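# Place three loose gears on furnace tray, small end up

## Task

Put each of the three loose gears into an unoccupied spot on the furnace tray with its smaller end facing upward, then release them all.

## Robot and tools

Robot: two arms, left_arm and right_arm, each with six joints and a parallel gripper. Joint order in every row and every per-joint list is always waist, shoulder, elbow, wrist pitch, wrist yaw, wrist roll. Elbow, wrist pitch and wrist yaw carry signs opposite to the URDF, both in commands and in results. So a stated range of -0.5 to 2.0 becomes -2.0 to 0.5 in your numbers.

Frame: one world frame for everything. Origin is on the table surface midway between the arms, +z up, +x out over the table, and left_arm sits toward +y. The arm names are not image sides. Positions are metres, orientations are quaternions in w,x,y,z order. The gripper's fingers extend along its own +z and close along its own y. The reported end-effector point lies between the pads, about 1 cm short of the tips, and can be off, especially at long reach.

execute_actions(actions): a list of up to 15 actions. Each action is a table of up to 15 rows, one row per 1/30 s step; a short table repeats its last row until 15 steps are used. Each row is a single flat list of 14 numbers covering both arms, even if one arm is idle: left_arm's six joint values then its opening, followed by right_arm's six joint values then its opening. All values lie in [-1, 1]. Joint values are offsets, not poses: they are measured from that arm's angles when the action began (for a call's first action, the last angles reported), not from the previous row. A value of 1.0 scales to 1.264 rad waist, 1.32 shoulder, 1.276 elbow, 1.83 wrist pitch, 1.686 wrist yaw, 2.022 wrist roll. Opening is absolute: +1 fully open, -1 closed. An empty list just returns state and images.

Stated joint ranges (URDF signs, rad): waist -2.880..2.880, shoulder 0.000..3.142, elbow 0.000..3.019, wrist pitch -1.693..1.571, wrist yaw -1.571..1.571, wrist roll -2.094..2.094. True ends may differ by 0.019. An action asking a joint to go more than 0.019 beyond its end is rejected for both arms; if the first action of a call fails this, or any action is malformed, nothing in the call runs. Joints pushed past their real end stop there and the result notes "joint sent to its limit" (absence of that note doesn't prove there is room).

Speed is capped: each joint target may lead the measured angle by at most 0.264 (waist), 0.32 (shoulder), 0.276 (elbow), 0.33 (wrist pitch), 0.186 (wrist yaw), 0.522 (wrist roll) rad, and targets are shrunk if the gripper would be sent over 70 mm from where it is. Large motions therefore take several actions; finish incomplete ones with further commands. Zero offsets can let an arm sag; to hold it, command offsets back to the desired angles in the first call of a reply, then zeros, increasing the correction if it still falls short.

move(target, speed, blocking): target is one 14-number row laid out as above; its joint values are offsets from the Joint positions in the most recent result that listed them, and each arm's joints travel there together along synchronized paths (the gripper traces a curve). Finger values are applied at the start. speed, 0.01 to 2 rad/s (default 0.5), caps the joint with the longest travel; paths last 0.5 to 10 s. Nothing avoids obstacles or the other arm. Faster contact and aiming deeper past contact both press harder. The result adds a "move:" line: ending (done, off_target, moving, held, fault), limits=held or limits=none, and each arm's joint farthest from target. blocking=false returns after 0.5 s while motion continues; then only wait or stop are accepted until the move is seen to end.

wait(seconds): 0 to 10; arms hold their last command and a running move keeps going. stop(): brakes a running move (needs room; fingers continue). zoom_image(camera, region): camera is cam_high, cam_left_wrist or cam_right_wrist; region is [x0, y0, x1, y1] pixels of that 504x504 image, origin top-left, at most 504 per side. finished_scene(scene): pass the current scene number; irreversible, only call once every gear is placed and released and stable.

Results: a state line per arm with gripper position and quaternion; Joint positions and Joint velocities per arm (six joints in rad and rad/s, then finger-pad gap in m, 0.094 fully open); Joint targets, the angles currently being driven toward; grip_measured, the measured opening on the command scale (possibly about 1 mm off per gripper). "joint command not followed" means a clearance check altered joint targets. FAULT, MOTOR HOT (from 85 °C) and OVER-TEMPERATURE FAULT (100 °C, arm goes limp and falls) lines report stops; holding loads heats motors, even while you think. Camera calibration (intrinsics and world-to-camera transforms) is given; cam_high is fixed above, wrist cameras ride the hands.

Gripping: to hold a gear, command an opening about 0.03 under grip_measured; smaller margins grip lighter. Pads exert roughly 50-62 N each. Parts may be tugged or pushed by disturbances. The robot keeps executing its last command while you think.

Avoid: dropping gears, knocking anything off the table, slamming or hard pushing, and letting the two arms collide or press on each other.

Each tool is called in YAML: its name, and indented under it one key for each argument.

## Session

execute_actions:
  actions: []

Scene clock: 0.00 s.
left_arm: end_effector_position=(+0.8474, +0.6343, +0.0912) grip_measured=+1.000 end_effector_quat_wxyz=(-0.497, +0.688, -0.467, -0.250) | right_arm: end_effector_position=(+0.3224, -0.3111, +0.1079) grip_measured=+1.000 end_effector_quat_wxyz=(-0.008, -0.089, +0.996, +0.002)
Joint names: [waist, shoulder, elbow, wrist pitch, wrist yaw, wrist roll]
Joint positions: left_arm=[ 0.193  2.678 -2.626  0.944  1.1   -1.452  0.094] | right_arm=[ 0.063  1.402 -0.965  1.151  0.003 -0.177  0.094]
Joint velocities: left_arm=[-0.005 -0.015 -0.007 -0.012 -0.007  0.007  0.   ] | right_arm=[-0.005 -0.005 -0.002  0.007 -0.022  0.051  0.   ]
Joint targets: left_arm=[0.193 2.675 -2.654 0.941 1.100 -1.452] | right_arm=[0.063 1.399 -0.991 1.150 0.003 -0.177]

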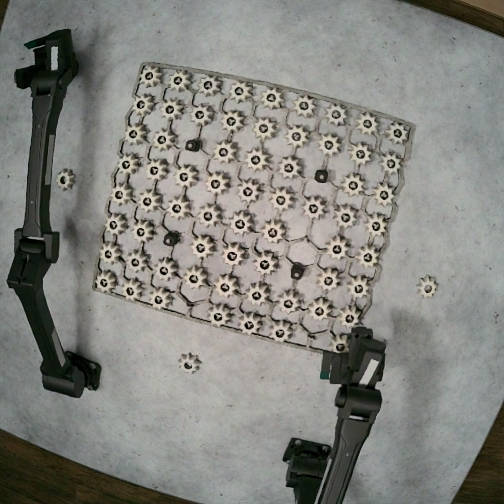

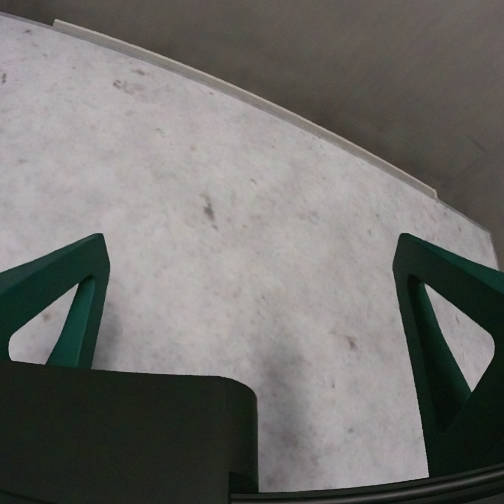

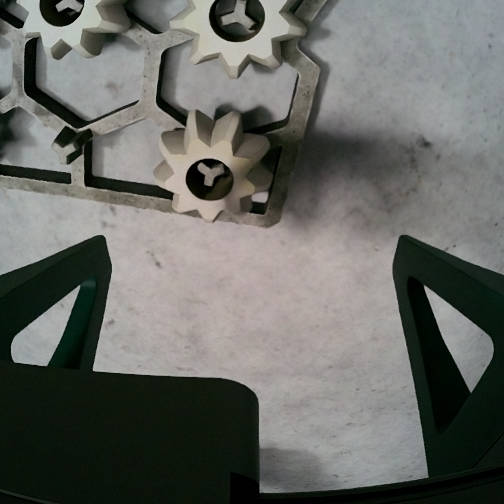

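zoom_image:
  camera: "cam_high"
  region: [80, 50, 430, 400]

zoom_image:
  camera: "cam_high"
  region: [30, 140, 110, 220]

zoom_image:
  camera: "cam_high"
  region: [150, 320, 230, 400]

zoom_image:
  camera: "cam_high"
  region: [390, 250, 470, 330]

Region (80, 50, 430, 400) of cam_high's 504x504 image, scaled by 1.440, with more detail than that image has.

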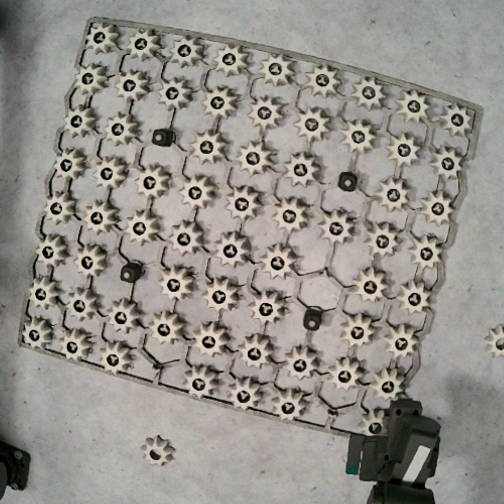

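Region (30, 140, 110, 220) of cam_high's 504x504 image, scaled by 6.300, with more detail than that image has.

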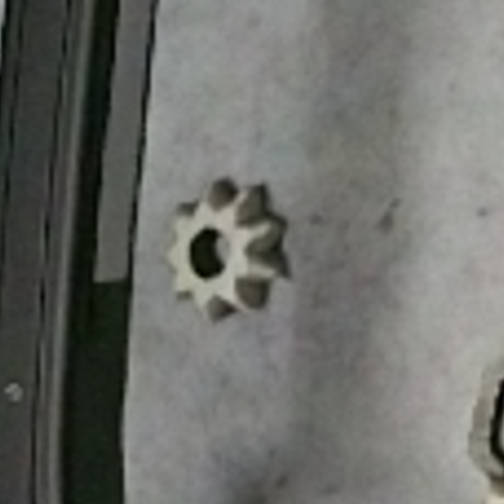

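Region (150, 320, 230, 400) of cam_high's 504x504 image, scaled by 6.300, with more detail than that image has.

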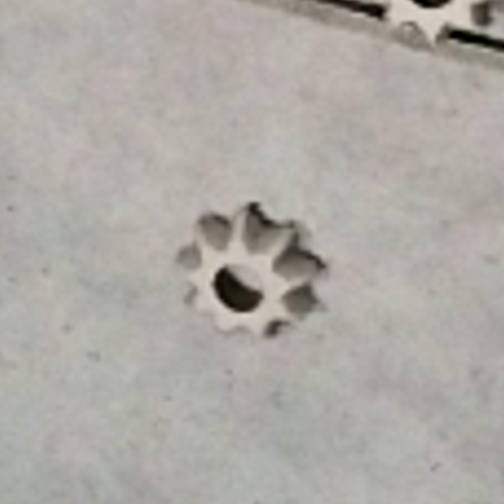

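Region (390, 250, 470, 330) of cam_high's 504x504 image, scaled by 6.300, with more detail than that image has.

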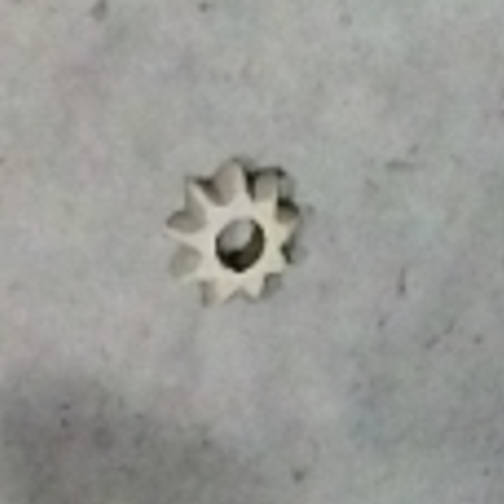

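zoom_image:
  camera: "cam_high"
  region: [260, 200, 380, 320]

zoom_image:
  camera: "cam_high"
  region: [90, 220, 240, 370]

zoom_image:
  camera: "cam_high"
  region: [230, 270, 380, 420]

Region (260, 200, 380, 320) of cam_high's 504x504 image, scaled by 4.200, with more detail than that image has.

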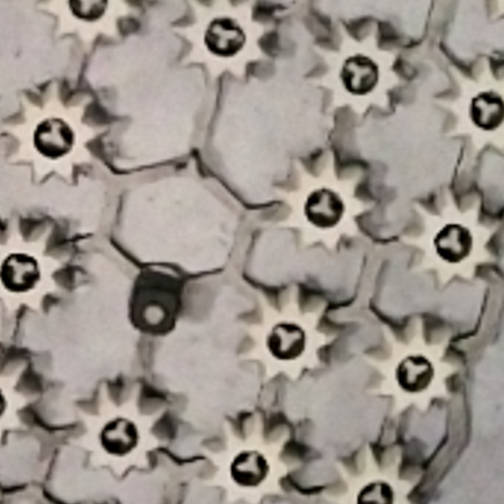

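Region (90, 220, 240, 370) of cam_high's 504x504 image, scaled by 3.360, with more detail than that image has.

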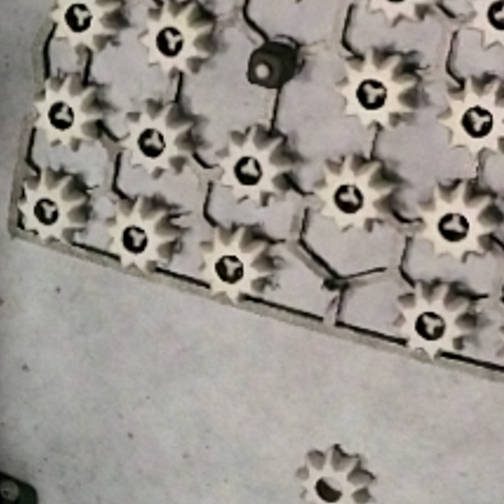

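Region (230, 270, 380, 420) of cam_high's 504x504 image, scaled by 3.360, with more detail than that image has.

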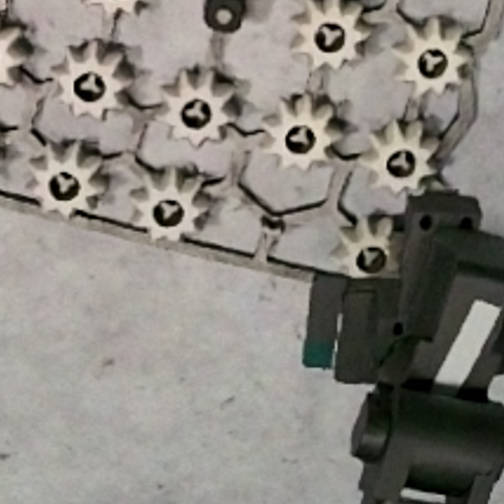

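move:
  target: [0.085,-0.741,0.992,0.156,-0.652,0.718,1, 0,0,0,-0.22,0,0.0875,1]
  speed: 1.0

Scene clock: 10.73 s.
left_arm: end_effector_position=(+0.5087, +0.4815, +0.1200) grip_measured=+1.000 end_effector_quat_wxyz=(-0.000, -0.124, +0.992, +0.001) | right_arm: end_effector_position=(+0.4133, -0.3109, +0.1225) grip_measured=+1.000 end_effector_quat_wxyz=(+0.181, -0.006, +0.983, +0.001)
Joint names: [waist, shoulder, elbow, wrist pitch, wrist yaw, wrist roll]
Joint positions: left_arm=[ 0.29   1.71  -1.361  1.223  0.003 -0.012  0.094] | right_arm=[ 0.063  1.402 -0.961  0.766  0.003 -0.009  0.094]
Joint velocities: left_arm=[-0.005  0.005 -0.007 -0.002 -0.11   0.037  0.   ] | right_arm=[ 0.005  0.005 -0.012 -0.022 -0.007 -0.037  0.   ]
Joint targets: left_arm=[0.301 1.700 -1.360 1.230 0.001 0.000] | right_arm=[0.063 1.402 -0.965 0.748 0.003 0.000]
move: done; limits=none; left_arm: farthest joint: the wrist roll, 0.012 radians from its target (1.451 radians at the start); right_arm: farthest joint: the wrist pitch, 0.017 radians from its target (0.402 radians at the start)
camera_calibration (this result's frames):
cam_left_wrist: T_world_to_cam=[[0.238496, -0.971129, 0.00541048, 0.34004], [-0.784823, -0.189454, 0.59005, 0.424036], [-0.57199, -0.144971, -0.807348, 0.583127], [0, 0, 0, 1]] pos_world=[0.585237, 0.495095, 0.218744]
cam_right_wrist: T_world_to_cam=[[0.0192171, -0.999786, -0.00762335, -0.31742], [-0.967571, -0.0205175, 0.251764, 0.369515], [-0.251866, 0.00253798, -0.967759, 0.347903], [0, 0, 0, 1]] pos_world=[0.451257, -0.310654, 0.241236]

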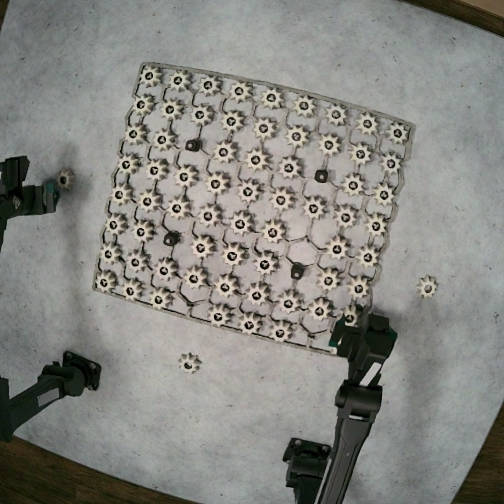

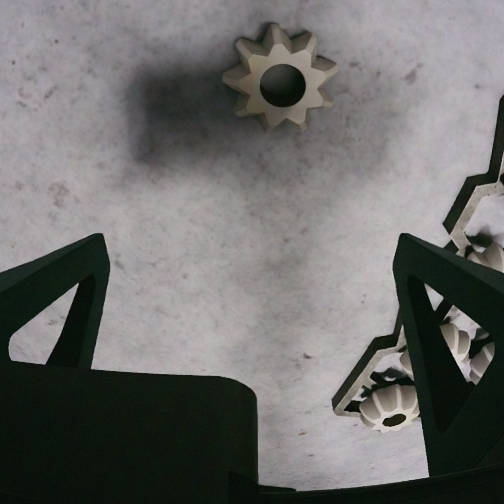

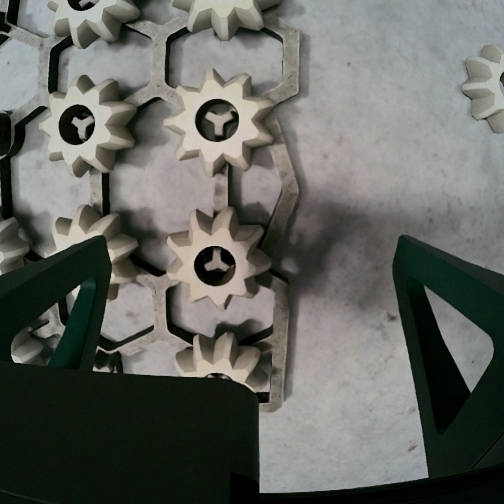

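move:
  target: [-0.158,-0.227,0,0.163,0,0,1, -0.237,0,-0.2735,0.3896,0,0,1]
  speed: 1.0

Scene clock: 14.67 s.
left_arm: end_effector_position=(+0.4346, +0.3816, +0.2466) grip_measured=+1.000 end_effector_quat_wxyz=(+0.001, -0.027, +1.000, +0.001) | right_arm: end_effector_position=(+0.3331, -0.4277, +0.2174) grip_measured=+1.000 end_effector_quat_wxyz=(-0.016, +0.144, +0.989, +0.004)
Joint names: [waist, shoulder, elbow, wrist pitch, wrist yaw, wrist roll]
Joint positions: left_arm=[ 0.096  1.417 -1.358  1.509  0.003 -0.012  0.094] | right_arm=[-0.236  1.402 -1.265  1.467  0.003 -0.009  0.094]
Joint velocities: left_arm=[ 0.005 -0.005  0.002  0.017  0.081 -0.007  0.   ] | right_arm=[-0.005 -0.015  0.007  0.002  0.007 -0.037  0.   ]
Joint targets: left_arm=[0.091 1.410 -1.361 1.521 0.003 -0.012] | right_arm=[-0.236 1.402 -1.310 1.479 0.003 -0.009]
move: off_target (right_arm); limits=none; left_arm: farthest joint: the wrist pitch, 0.012 radians from its target (0.299 radians at the start); right_arm: farthest joint: the elbow, 0.045 radians from its target (0.349 radians at the start)
camera_calibration (this result's frames):
cam_left_wrist: T_world_to_cam=[[0.0462379, -0.998916, 0.00541783, 0.35421], [-0.80799, -0.0342101, 0.588202, 0.223511], [-0.587379, -0.0315748, -0.808696, 0.592257], [0, 0, 0, 1]] pos_world=[0.512096, 0.380173, 0.345568]
cam_right_wrist: T_world_to_cam=[[-0.280718, -0.95969, -0.0138797, -0.313448], [-0.765279, 0.215076, 0.606705, 0.221781], [-0.579263, 0.180935, -0.794806, 0.567683], [0, 0, 0, 1]] pos_world=[0.410572, -0.451226, 0.312292]

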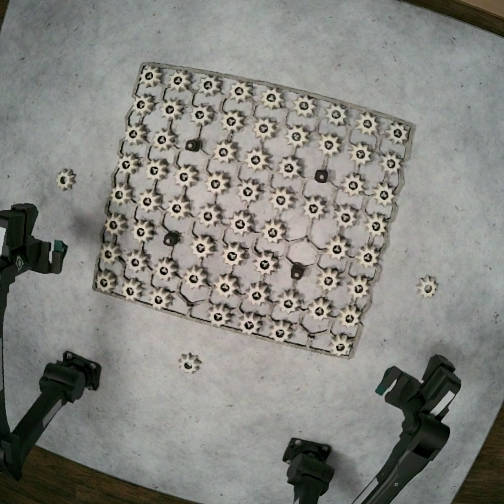

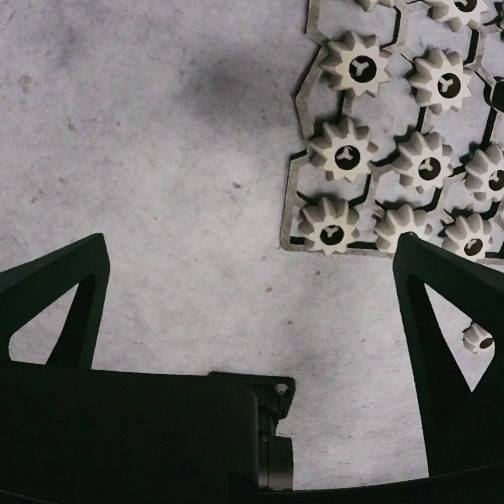

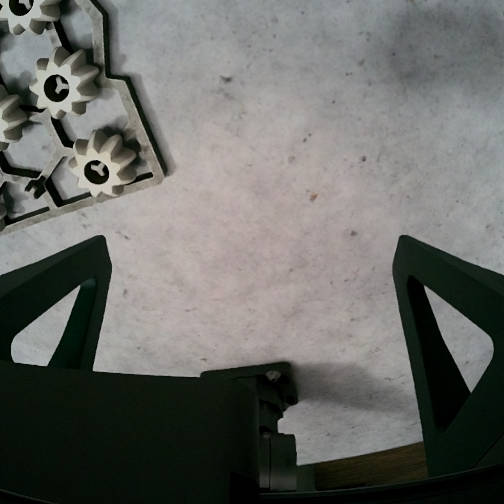

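move:
  target: [0.1261,0.297,-0.089,-0.1667,-0.002,-0.283,1, 0.0116,0.371,-0.266,-0.1224,-0.002,0.253,1]
  speed: 0.8

Scene clock: 20.43 s.
left_arm: end_effector_position=(+0.5339, +0.4673, +0.0971) grip_measured=+1.000 end_effector_quat_wxyz=(-0.012, -0.376, +0.926, +0.003) | right_arm: end_effector_position=(+0.4929, -0.4747, +0.0972) grip_measured=+1.000 end_effector_quat_wxyz=(-0.009, +0.383, +0.924, +0.001)
Joint names: [waist, shoulder, elbow, wrist pitch, wrist yaw, wrist roll]
Joint positions: left_arm=[ 0.253  1.798 -1.42   1.218  0.002 -0.572  0.094] | right_arm=[-0.233  1.891 -1.556  1.254  0.003  0.492  0.094]
Joint velocities: left_arm=[ 0.015  0.005  0.007  0.012 -0.037  0.022  0.   ] | right_arm=[-0.005 -0.005 -0.007 -0.002 -0.037  0.095  0.   ]
Joint targets: left_arm=[0.256 1.809 -1.471 1.204 -0.000 -0.584] | right_arm=[-0.222 1.892 -1.604 1.243 0.000 0.502]
move: off_target (left_arm, right_arm); limits=none; left_arm: farthest joint: the elbow, 0.052 radians from its target (0.114 radians at the start); right_arm: farthest joint: the elbow, 0.048 radians from its target (0.339 radians at the start)
camera_calibration (this result's frames):
cam_left_wrist: T_world_to_cam=[[0.69084, -0.722976, -0.0068034, -0.0359111], [-0.57189, -0.552178, 0.606664, 0.50884], [-0.44236, -0.415217, -0.794929, 0.632889], [0, 0, 0, 1]] pos_world=[0.595774, 0.517794, 0.194162]
cam_right_wrist: T_world_to_cam=[[-0.705032, -0.70916, -0.00470041, 0.011775], [-0.572512, 0.565243, 0.593911, 0.499563], [-0.418521, 0.421417, -0.804517, 0.609076], [0, 0, 0, 1]] pos_world=[0.549218, -0.530699, 0.193371]

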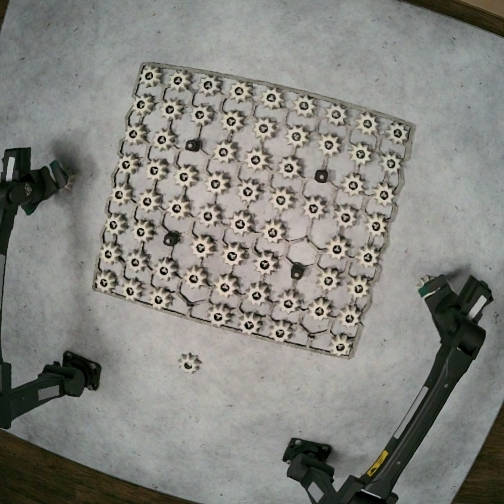

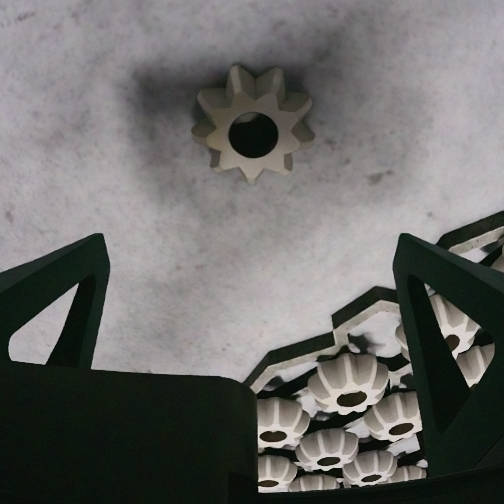

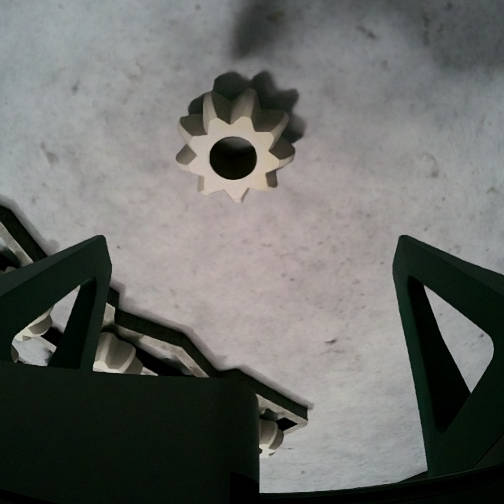

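zoom_image:
  camera: "cam_left_wrist"
  region: [170, 50, 340, 220]

zoom_image:
  camera: "cam_right_wrist"
  region: [150, 60, 320, 230]

Region (170, 50, 340, 220) of cam_left_wrist's 504x504 image, scaled by 2.965, with more detail than that image has.

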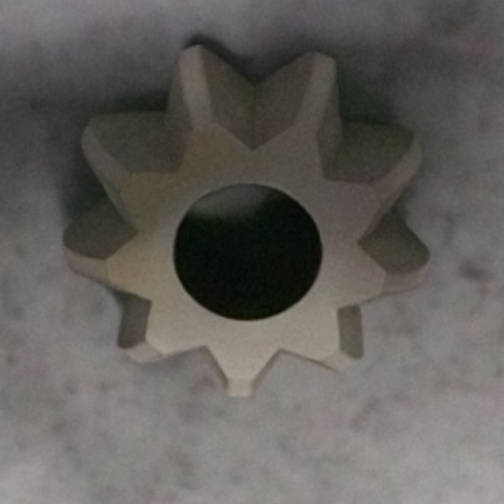

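Region (150, 60, 320, 230) of cam_right_wrist's 504x504 image, scaled by 2.965, with more detail than that image has.

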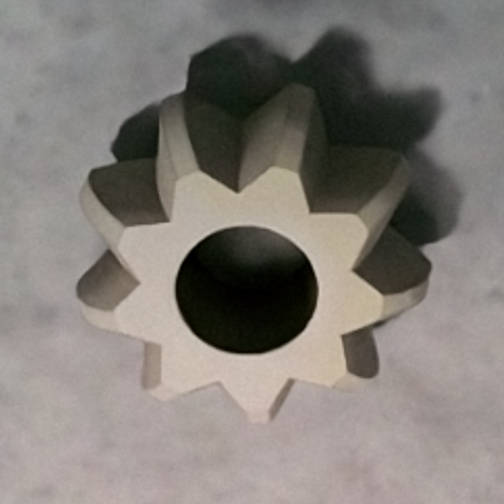

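move:
  target: [0.0144,0.0436,-0.0222,-0.0592,0,-0.005,1, 0.0103,0.0388,-0.0238,-0.052,0,0.005,1]
  speed: 0.3

Scene clock: 25.57 s.
left_arm: end_effector_position=(+0.5541, +0.4752, +0.0778) grip_measured=+1.000 end_effector_quat_wxyz=(+0.015, -0.380, +0.925, -0.002) | right_arm: end_effector_position=(+0.5107, -0.4790, +0.0766) grip_measured=+1.000 end_effector_quat_wxyz=(+0.012, +0.383, +0.924, +0.003)
Joint names: [waist, shoulder, elbow, wrist pitch, wrist yaw, wrist roll]
Joint positions: left_arm=[ 0.26   1.836 -1.42   1.124  0.002 -0.572  0.094] | right_arm=[-0.231  1.929 -1.556  1.173  0.003  0.493  0.094]
Joint velocities: left_arm=[ 0.015 -0.015  0.002 -0.007  0.022 -0.007  0.   ] | right_arm=[ 0.005 -0.015  0.012 -0.002  0.007 -0.007  0.   ]
Joint targets: left_arm=[0.271 1.856 -1.448 1.109 0.002 -0.581] | right_arm=[-0.219 1.942 -1.587 1.159 0.003 0.503]
move: off_target (left_arm, right_arm); limits=none; left_arm: farthest joint: the elbow, 0.029 radians from its target (0.029 radians at the start); right_arm: farthest joint: the elbow, 0.030 radians from its target (0.030 radians at the start)
camera_calibration (this result's frames):
cam_left_wrist: T_world_to_cam=[[0.695623, -0.718042, 0.0229199, -0.0515804], [-0.599907, -0.563032, 0.568425, 0.560078], [-0.395248, -0.409159, -0.822416, 0.602936], [0, 0, 0, 1]] pos_world=[0.610184, 0.525002, 0.178684]
cam_right_wrist: T_world_to_cam=[[-0.703609, -0.710151, -0.0249155, 0.0215498], [-0.597027, 0.571786, 0.562689, 0.542454], [-0.385348, 0.410788, -0.826293, 0.581295], [0, 0, 0, 1]] pos_world=[0.563023, -0.533653, 0.175624]

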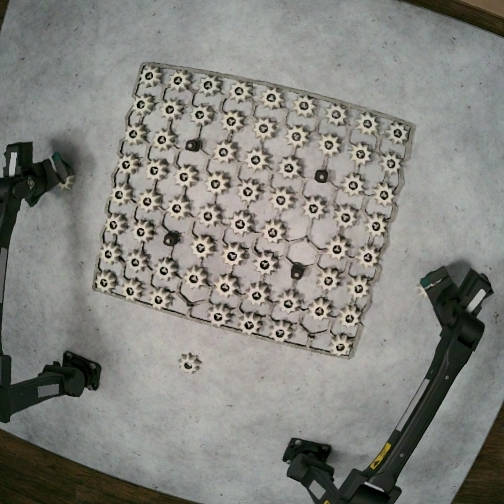

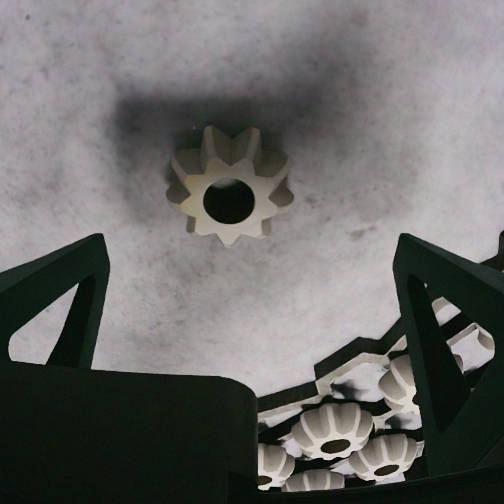

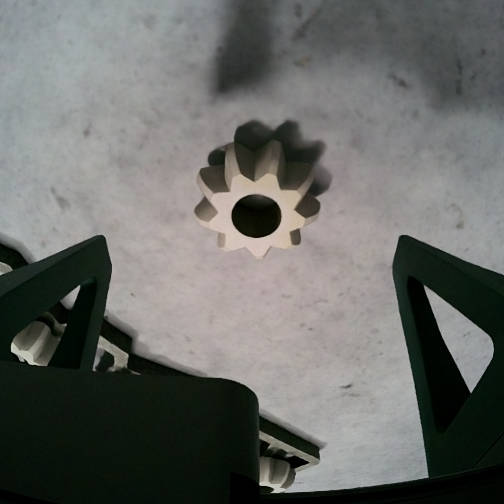

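zoom_image:
  camera: "cam_left_wrist"
  region: [60, 110, 440, 300]

zoom_image:
  camera: "cam_right_wrist"
  region: [60, 110, 440, 300]

Region (60, 110, 440, 300) of cam_left_wrist's 504x504 image, scaled by 1.326, with more detail than that image has.

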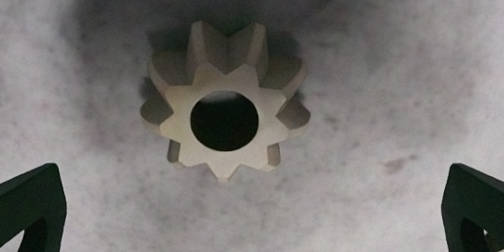

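Region (60, 110, 440, 300) of cam_right_wrist's 504x504 image, scaled by 1.326, with more detail than that image has.

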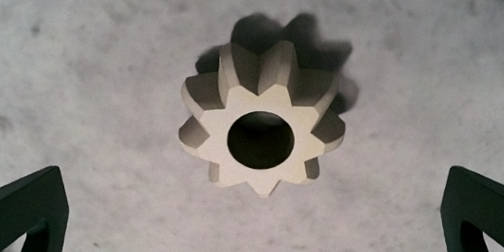

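move:
  target: [0.0154,0.0633,0.0345,-0.0656,0,-0.004,1, 0.0127,0.0558,0.0337,-0.064,0,0.006,1]
  speed: 0.2

Scene clock: 31.17 s.
left_arm: end_effector_position=(+0.5548, +0.4802, +0.0285) grip_measured=+1.000 end_effector_quat_wxyz=(+0.012, -0.384, +0.923, -0.001) | right_arm: end_effector_position=(+0.5118, -0.4756, +0.0250) grip_measured=+1.000 end_effector_quat_wxyz=(+0.008, +0.381, +0.925, +0.003)
Joint names: [waist, shoulder, elbow, wrist pitch, wrist yaw, wrist roll]
Joint positions: left_arm=[ 0.269  1.902 -1.374  1.019  0.002 -0.572  0.094] | right_arm=[-0.225  1.99  -1.506  1.069  0.003  0.495  0.094]
Joint velocities: left_arm=[-0.015  0.005  0.002  0.007 -0.037  0.037  0.   ] | right_arm=[-0.005  0.005  0.012  0.007 -0.051 -0.022  0.   ]
Joint targets: left_arm=[0.279 1.920 -1.376 1.004 0.002 -0.580] | right_arm=[-0.214 2.002 -1.513 1.056 0.003 0.505]
move: done; limits=none; left_arm: farthest joint: the shoulder, 0.018 radians from its target (0.083 radians at the start); right_arm: farthest joint: the wrist pitch, 0.014 radians from its target (0.117 radians at the start)
camera_calibration (this result's frames):
cam_left_wrist: T_world_to_cam=[[0.702015, -0.711885, 0.019867, -0.0537504], [-0.591755, -0.567576, 0.572436, 0.588945], [-0.396233, -0.413615, -0.819708, 0.567307], [0, 0, 0, 1]] pos_world=[0.61103, 0.530654, 0.12896]
cam_right_wrist: T_world_to_cam=[[-0.701079, -0.712774, -0.0210102, 0.020815], [-0.594655, 0.568129, 0.568871, 0.567114], [-0.39354, 0.411317, -0.822158, 0.542119], [0, 0, 0, 1]] pos_world=[0.565175, -0.530341, 0.123531]

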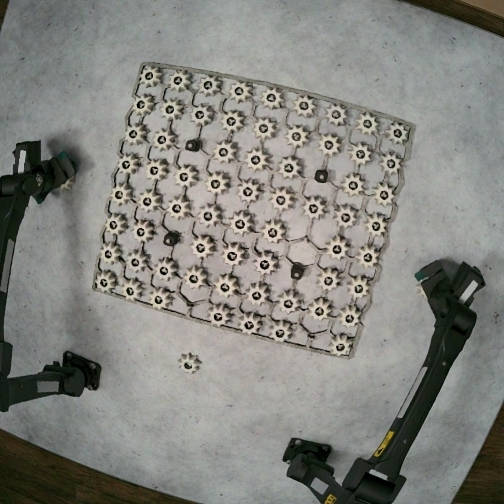

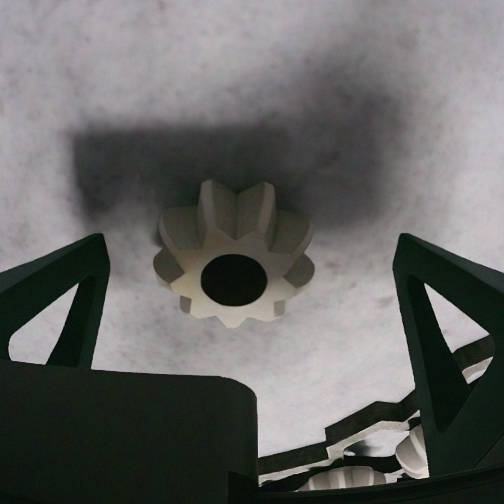

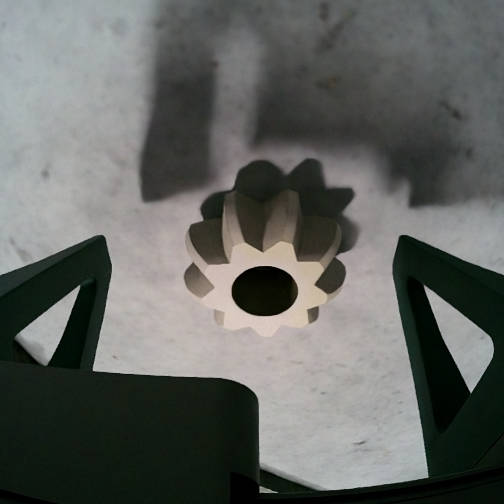

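move:
  target: [0.011,0.0235,0.0212,-0.0186,0,-0.004,1, 0.0095,0.015,0.0196,-0.018,0,0.005,1]
  speed: 0.05

Scene clock: 33.73 s.
left_arm: end_effector_position=(+0.5484, +0.4797, +0.0187) grip_measured=+1.000 end_effector_quat_wxyz=(+0.008, -0.384, +0.923, -0.001) | right_arm: end_effector_position=(+0.5048, -0.4733, +0.0155) grip_measured=+1.000 end_effector_quat_wxyz=(+0.004, +0.381, +0.924, +0.002)
Joint names: [waist, shoulder, elbow, wrist pitch, wrist yaw, wrist roll]
Joint positions: left_arm=[ 0.27   1.905 -1.35   0.999  0.002 -0.572  0.094] | right_arm=[-0.224  1.99  -1.478  1.05   0.003  0.496  0.094]
Joint velocities: left_arm=[-0.005 -0.005  0.002  0.007 -0.007 -0.037  0.   ] | right_arm=[-0.005 -0.005  0.012  0.012  0.051 -0.022  0.   ]
Joint targets: left_arm=[0.283 1.933 -1.347 0.985 0.002 -0.580] | right_arm=[-0.213 2.010 -1.481 1.037 0.003 0.506]
move: off_target (left_arm); limits=none; left_arm: farthest joint: the shoulder, 0.028 radians from its target (0.031 radians at the start); right_arm: farthest joint: the shoulder, 0.020 radians from its target (0.020 radians at the start)
camera_calibration (this result's frames):
cam_left_wrist: T_world_to_cam=[[0.703245, -0.710781, 0.0153883, -0.0505699], [-0.586173, -0.567439, 0.578286, 0.5872], [-0.402303, -0.415697, -0.815689, 0.560747], [0, 0, 0, 1]] pos_world=[0.605354, 0.530357, 0.118604]
cam_right_wrist: T_world_to_cam=[[-0.701516, -0.712458, -0.0167005, 0.0176229], [-0.589413, 0.56687, 0.575544, 0.563674], [-0.400583, 0.413597, -0.8176, 0.535157], [0, 0, 0, 1]] pos_world=[0.558975, -0.528314, 0.113419]

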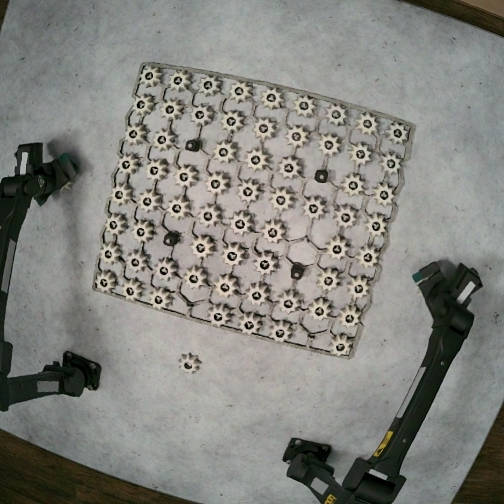

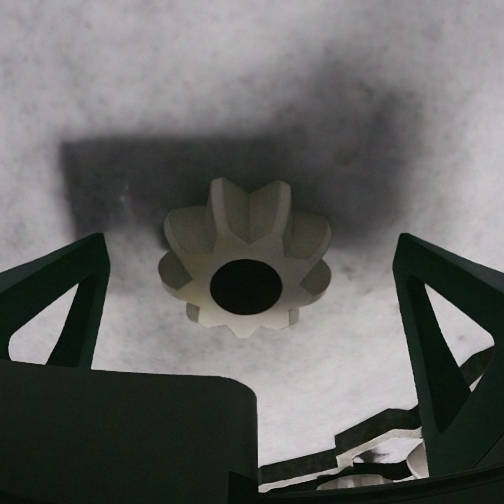

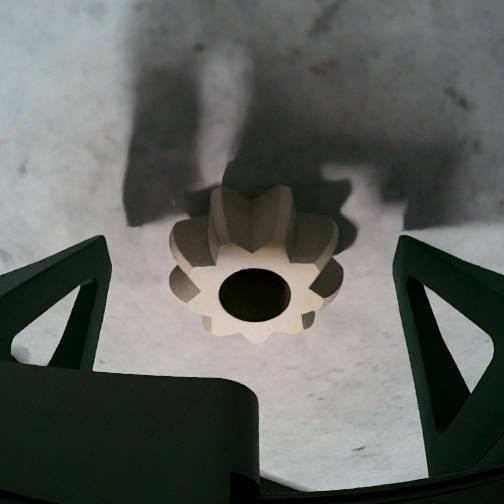

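move:
  target: [0.008,0.009,0.0149,-0.0175,0,-0.004,1, 0.008,0.0076,0.0102,-0.0142,0,0.005,1]
  speed: 0.05

Scene clock: 36.27 s.
left_arm: end_effector_position=(+0.5455, +0.4790, +0.0135) grip_measured=+1.000 end_effector_quat_wxyz=(+0.009, -0.384, +0.923, -0.001) | right_arm: end_effector_position=(+0.5013, -0.4723, +0.0105) grip_measured=+1.000 end_effector_quat_wxyz=(+0.002, +0.381, +0.924, +0.002)
Joint names: [waist, shoulder, elbow, wrist pitch, wrist yaw, wrist roll]
Joint positions: left_arm=[ 0.27   1.905 -1.334  0.982  0.002 -0.572  0.094] | right_arm=[-0.224  1.99  -1.462  1.038  0.003  0.497  0.094]
Joint velocities: left_arm=[-0.015 -0.005 -0.002 -0.012  0.007  0.022  0.   ] | right_arm=[ 0.005 -0.015 -0.007 -0.012 -0.022 -0.022  0.   ]
Joint targets: left_arm=[0.280 1.917 -1.331 0.968 0.002 -0.580] | right_arm=[-0.214 2.000 -1.465 1.024 0.003 0.506]
move: done; limits=none; left_arm: farthest joint: the wrist pitch, 0.015 radians from its target (0.032 radians at the start); right_arm: farthest joint: the wrist pitch, 0.014 radians from its target (0.026 radians at the start)
camera_calibration (this result's frames):
cam_left_wrist: T_world_to_cam=[[0.703228, -0.710785, 0.0159991, -0.048893], [-0.586819, -0.567581, 0.577491, 0.588546], [-0.401391, -0.415496, -0.816241, 0.554503], [0, 0, 0, 1]] pos_world=[0.602325, 0.529689, 0.11351]
cam_right_wrist: T_world_to_cam=[[-0.701835, -0.712176, -0.0152612, 0.0160946], [-0.587508, 0.566596, 0.577757, 0.562834], [-0.402817, 0.414456, -0.816066, 0.5307], [0, 0, 0, 1]] pos_world=[0.555741, -0.527389, 0.108151]

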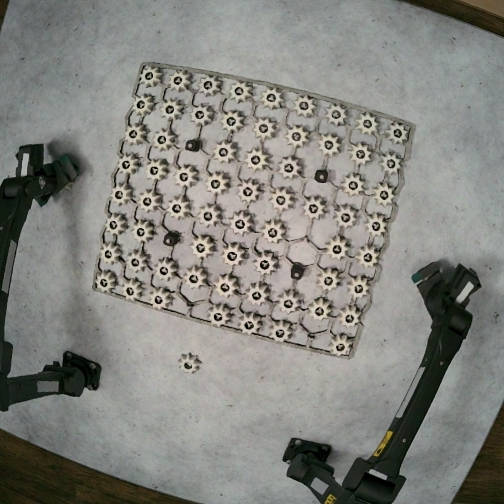

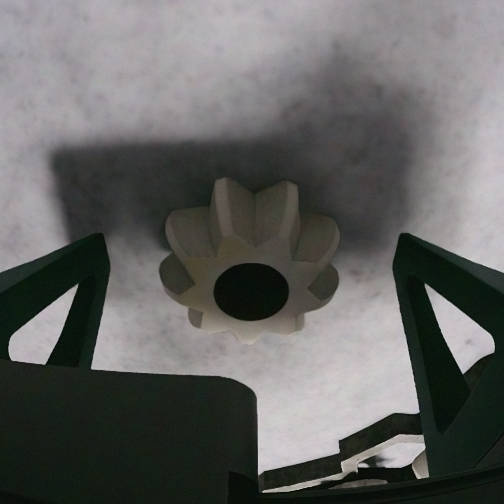

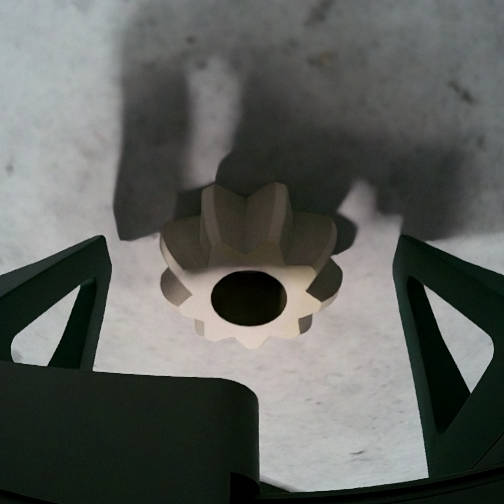

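execute_actions:
  actions:
    - [[0.008,0.009,0.003,-0.009,0,-0.004,0.7, 0.008,0.0076,-0.002,-0.0076,0,0.005,0.7],[0.008,0.009,0.006,-0.011,0,-0.004,0.5, 0.008,0.0076,-0.002,-0.0076,0,0.005,0.5],[0.008,0.009,0.0094,-0.0126,0,-0.004,0.35, 0.008,0.0076,-0.002,-0.0076,0,0.005,0.35]]
    - [[0,0,0,0,0,0,0.1,0,0,0,0,0,0,0.1]]

Scene clock: 37.73 s.
left_arm: end_effector_position=(+0.5431, +0.4784, +0.0103) grip_measured=+0.182 end_effector_quat_wxyz=(+0.008, -0.384, +0.923, -0.001) | right_arm: end_effector_position=(+0.5011, -0.4723, +0.0103) grip_measured=+0.154 end_effector_quat_wxyz=(+0.002, +0.382, +0.924, +0.002)
Joint names: [waist, shoulder, elbow, wrist pitch, wrist yaw, wrist roll]
Joint positions: left_arm=[ 0.27   1.905 -1.324  0.974  0.001 -0.572  0.056] | right_arm=[-0.224  1.99  -1.462  1.038  0.003  0.497  0.054]
Joint velocities: left_arm=[-0.005 -0.015  0.007  0.017 -0.007  0.037 -0.001] | right_arm=[ 0.005 -0.015  0.007  0.012  0.037  0.007 -0.001]
Joint targets: left_arm=[0.270 1.905 -1.324 0.974 0.001 -0.572] | right_arm=[-0.224 1.990 -1.462 1.038 0.004 0.497]
camera_calibration (this result's frames):
cam_left_wrist: T_world_to_cam=[[0.70324, -0.710776, 0.0158297, -0.0476597], [-0.586059, -0.566953, 0.578877, 0.587905], [-0.402477, -0.416367, -0.815261, 0.551686], [0, 0, 0, 1]] pos_world=[0.600104, 0.529143, 0.110198]
cam_right_wrist: T_world_to_cam=[[-0.702386, -0.711643, -0.0147467, 0.0164787], [-0.5868, 0.567192, 0.577891, 0.562736], [-0.402888, 0.414556, -0.815981, 0.530613], [0, 0, 0, 1]] pos_world=[0.555566, -0.527422, 0.108013]

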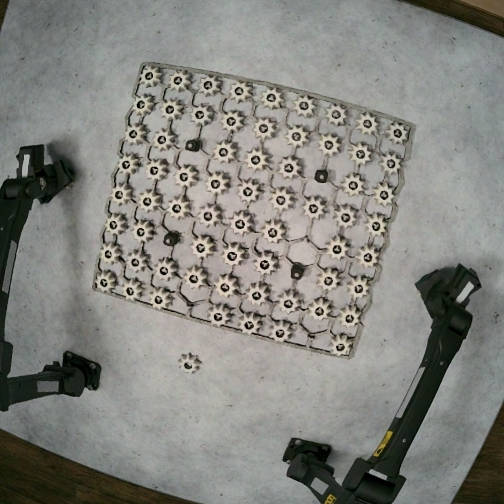

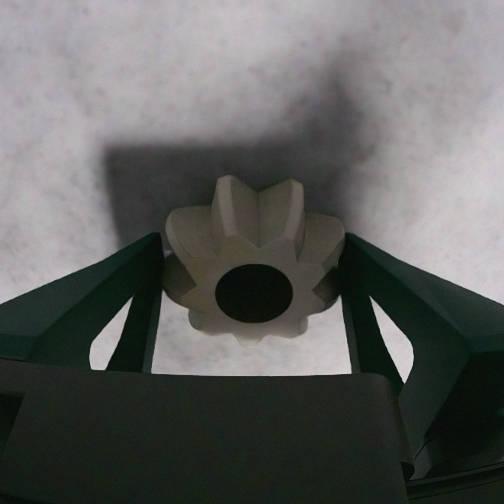

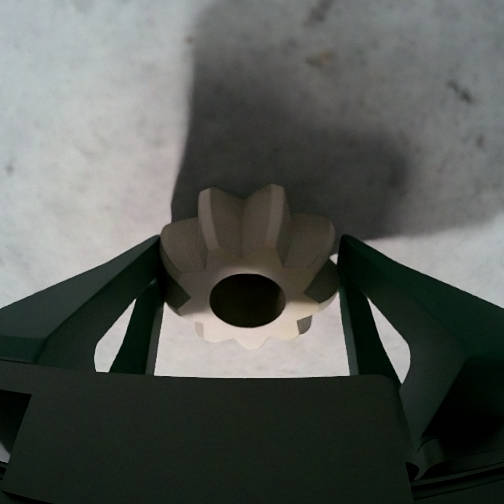

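move:
  target: [0,-0.0727,-0.1234,0.120,0,0,0.1, 0,-0.0735,-0.1113,0.1076,0,0,0.1]
  speed: 0.3

Scene clock: 41.23 s.
left_arm: end_effector_position=(+0.5416, +0.4780, +0.0768) grip_measured=+0.182 end_effector_quat_wxyz=(-0.013, -0.384, +0.923, +0.003) | right_arm: end_effector_position=(+0.4981, -0.4714, +0.0757) grip_measured=+0.154 end_effector_quat_wxyz=(-0.014, +0.382, +0.924, +0.000)
Joint names: [waist, shoulder, elbow, wrist pitch, wrist yaw, wrist roll]
Joint positions: left_arm=[ 0.27   1.843 -1.427  1.182  0.001 -0.572  0.056] | right_arm=[-0.224  1.927 -1.551  1.223  0.003  0.497  0.054]
Joint velocities: left_arm=[-0.015 -0.024 -0.002  0.007  0.051 -0.007 -0.   ] | right_arm=[-0.015 -0.015  0.012  0.002  0.051 -0.066 -0.001]
Joint targets: left_arm=[0.270 1.809 -1.481 1.194 0.001 -0.572] | right_arm=[-0.224 1.893 -1.604 1.235 0.003 0.497]
move: off_target (left_arm, right_arm); limits=none; left_arm: farthest joint: the elbow, 0.054 radians from its target (0.157 radians at the start); right_arm: farthest joint: the elbow, 0.053 radians from its target (0.142 radians at the start)
camera_calibration (this result's frames):
cam_left_wrist: T_world_to_cam=[[0.703425, -0.710736, -0.00698112, -0.046242], [-0.561295, -0.561493, 0.608007, 0.530069], [-0.436052, -0.423769, -0.793901, 0.625213], [0, 0, 0, 1]] pos_world=[0.602678, 0.52971, 0.173748]
cam_right_wrist: T_world_to_cam=[[-0.702606, -0.711578, 0.000775834, 0.0149257], [-0.568242, 0.561733, 0.601296, 0.50913], [-0.428305, 0.422034, -0.799026, 0.597245], [0, 0, 0, 1]] pos_world=[0.555599, -0.527432, 0.171065]

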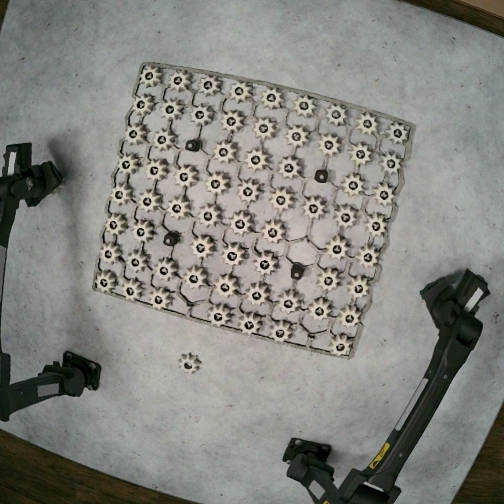

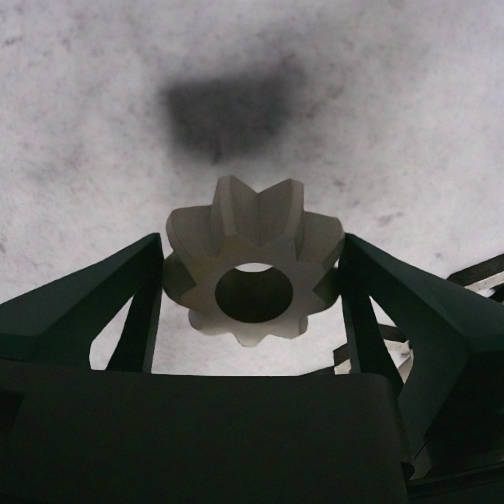

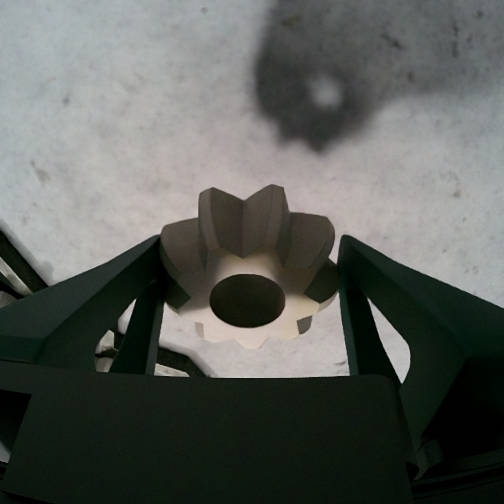

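move:
  target: [-0.798,-0.3326,0.242,0.0466,0,-0.5005,0.1, 0.4589,0.0373,-0.242,0.1117,0,0.288,0.1]
  speed: 0.6

Scene clock: 44.67 s.
left_arm: end_effector_position=(+0.2983, +0.0784, +0.1469) grip_measured=+0.182 end_effector_quat_wxyz=(-0.002, -0.376, +0.927, +0.006) | right_arm: end_effector_position=(+0.5311, -0.1317, +0.1404) grip_measured=+0.154 end_effector_quat_wxyz=(-0.009, +0.374, +0.927, -0.005)
Joint names: [waist, shoulder, elbow, wrist pitch, wrist yaw, wrist roll]
Joint positions: left_arm=[-0.748  1.436 -1.11   1.257 -0.    -1.571  0.056] | right_arm=[ 0.365  1.972 -1.797  1.415  0.003  1.07   0.054]
Joint velocities: left_arm=[ 0.005 -0.005  0.007  0.012  0.007 -0.051  0.   ] | right_arm=[-0.005 -0.005 -0.007  0.012 -0.081  0.022 -0.001]
Joint targets: left_arm=[-0.739 1.404 -1.118 1.267 0.001 -1.584] | right_arm=[0.356 1.976 -1.860 1.427 0.003 1.080]
move: off_target (left_arm, right_arm); limits=none; left_arm: farthest joint: the shoulder, 0.032 radians from its target (0.439 radians at the start); right_arm: farthest joint: the elbow, 0.063 radians from its target (0.309 radians at the start)
camera_calibration (this result's frames):
cam_left_wrist: T_world_to_cam=[[0.690029, -0.723771, -0.00393954, -0.154099], [-0.582574, -0.558628, 0.590375, 0.135236], [-0.429497, -0.405081, -0.807119, 0.403898], [0, 0, 0, 1]] pos_world=[0.358591, 0.127625, 0.245547]
cam_right_wrist: T_world_to_cam=[[-0.691025, -0.722808, 0.00573853, 0.271419], [-0.581378, 0.560496, 0.589783, 0.306566], [-0.429516, 0.404219, -0.807542, 0.519225], [0, 0, 0, 1]] pos_world=[0.588804, -0.185526, 0.236931]

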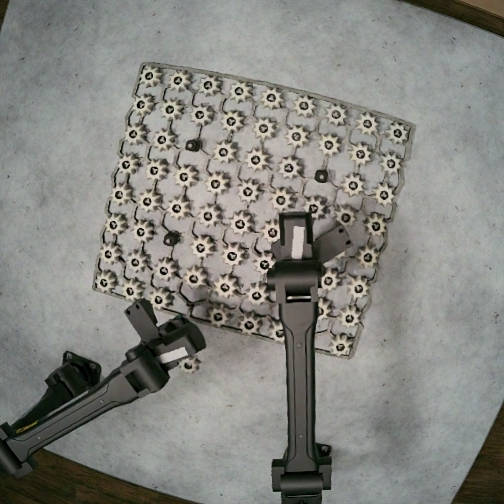

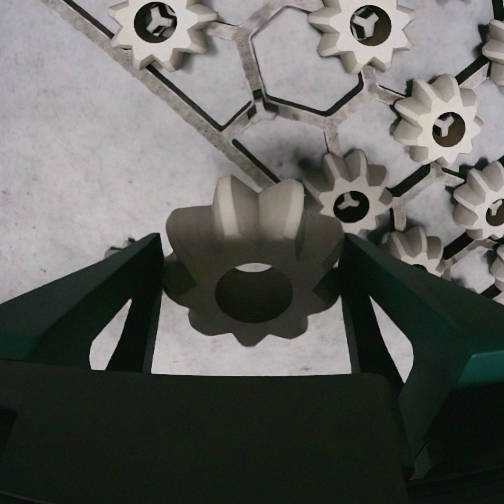

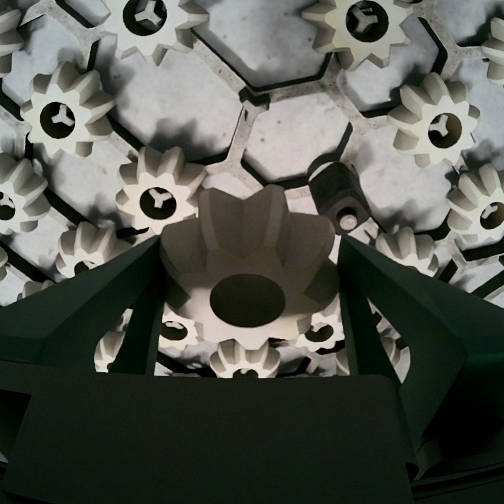

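zoom_image:
  camera: "cam_left_wrist"
  region: [190, 30, 330, 170]

zoom_image:
  camera: "cam_right_wrist"
  region: [185, 30, 325, 170]

Region (190, 30, 330, 170) of cam_left_wrist's 504x504 image, scaled by 3.600, with more detail than that image has.

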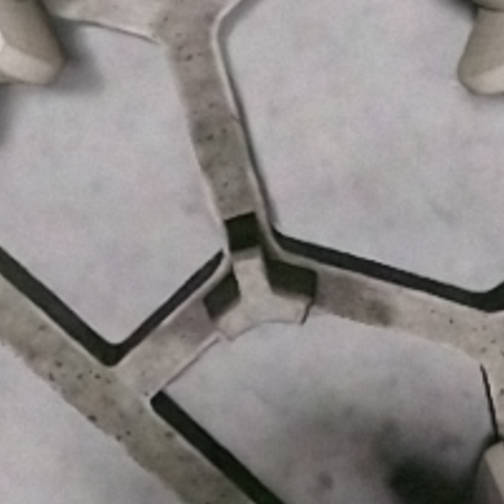

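Region (185, 30, 325, 170) of cam_right_wrist's 504x504 image, scaled by 3.600, with more detail than that image has.

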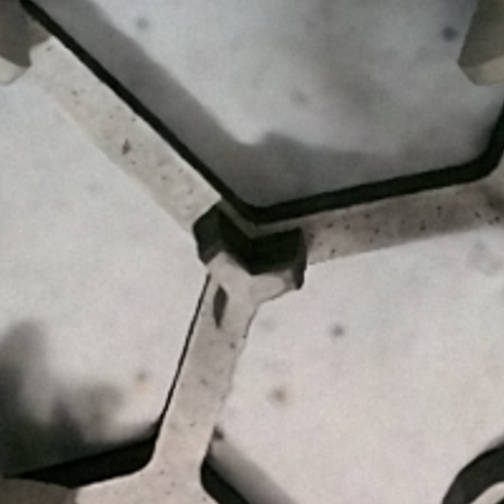

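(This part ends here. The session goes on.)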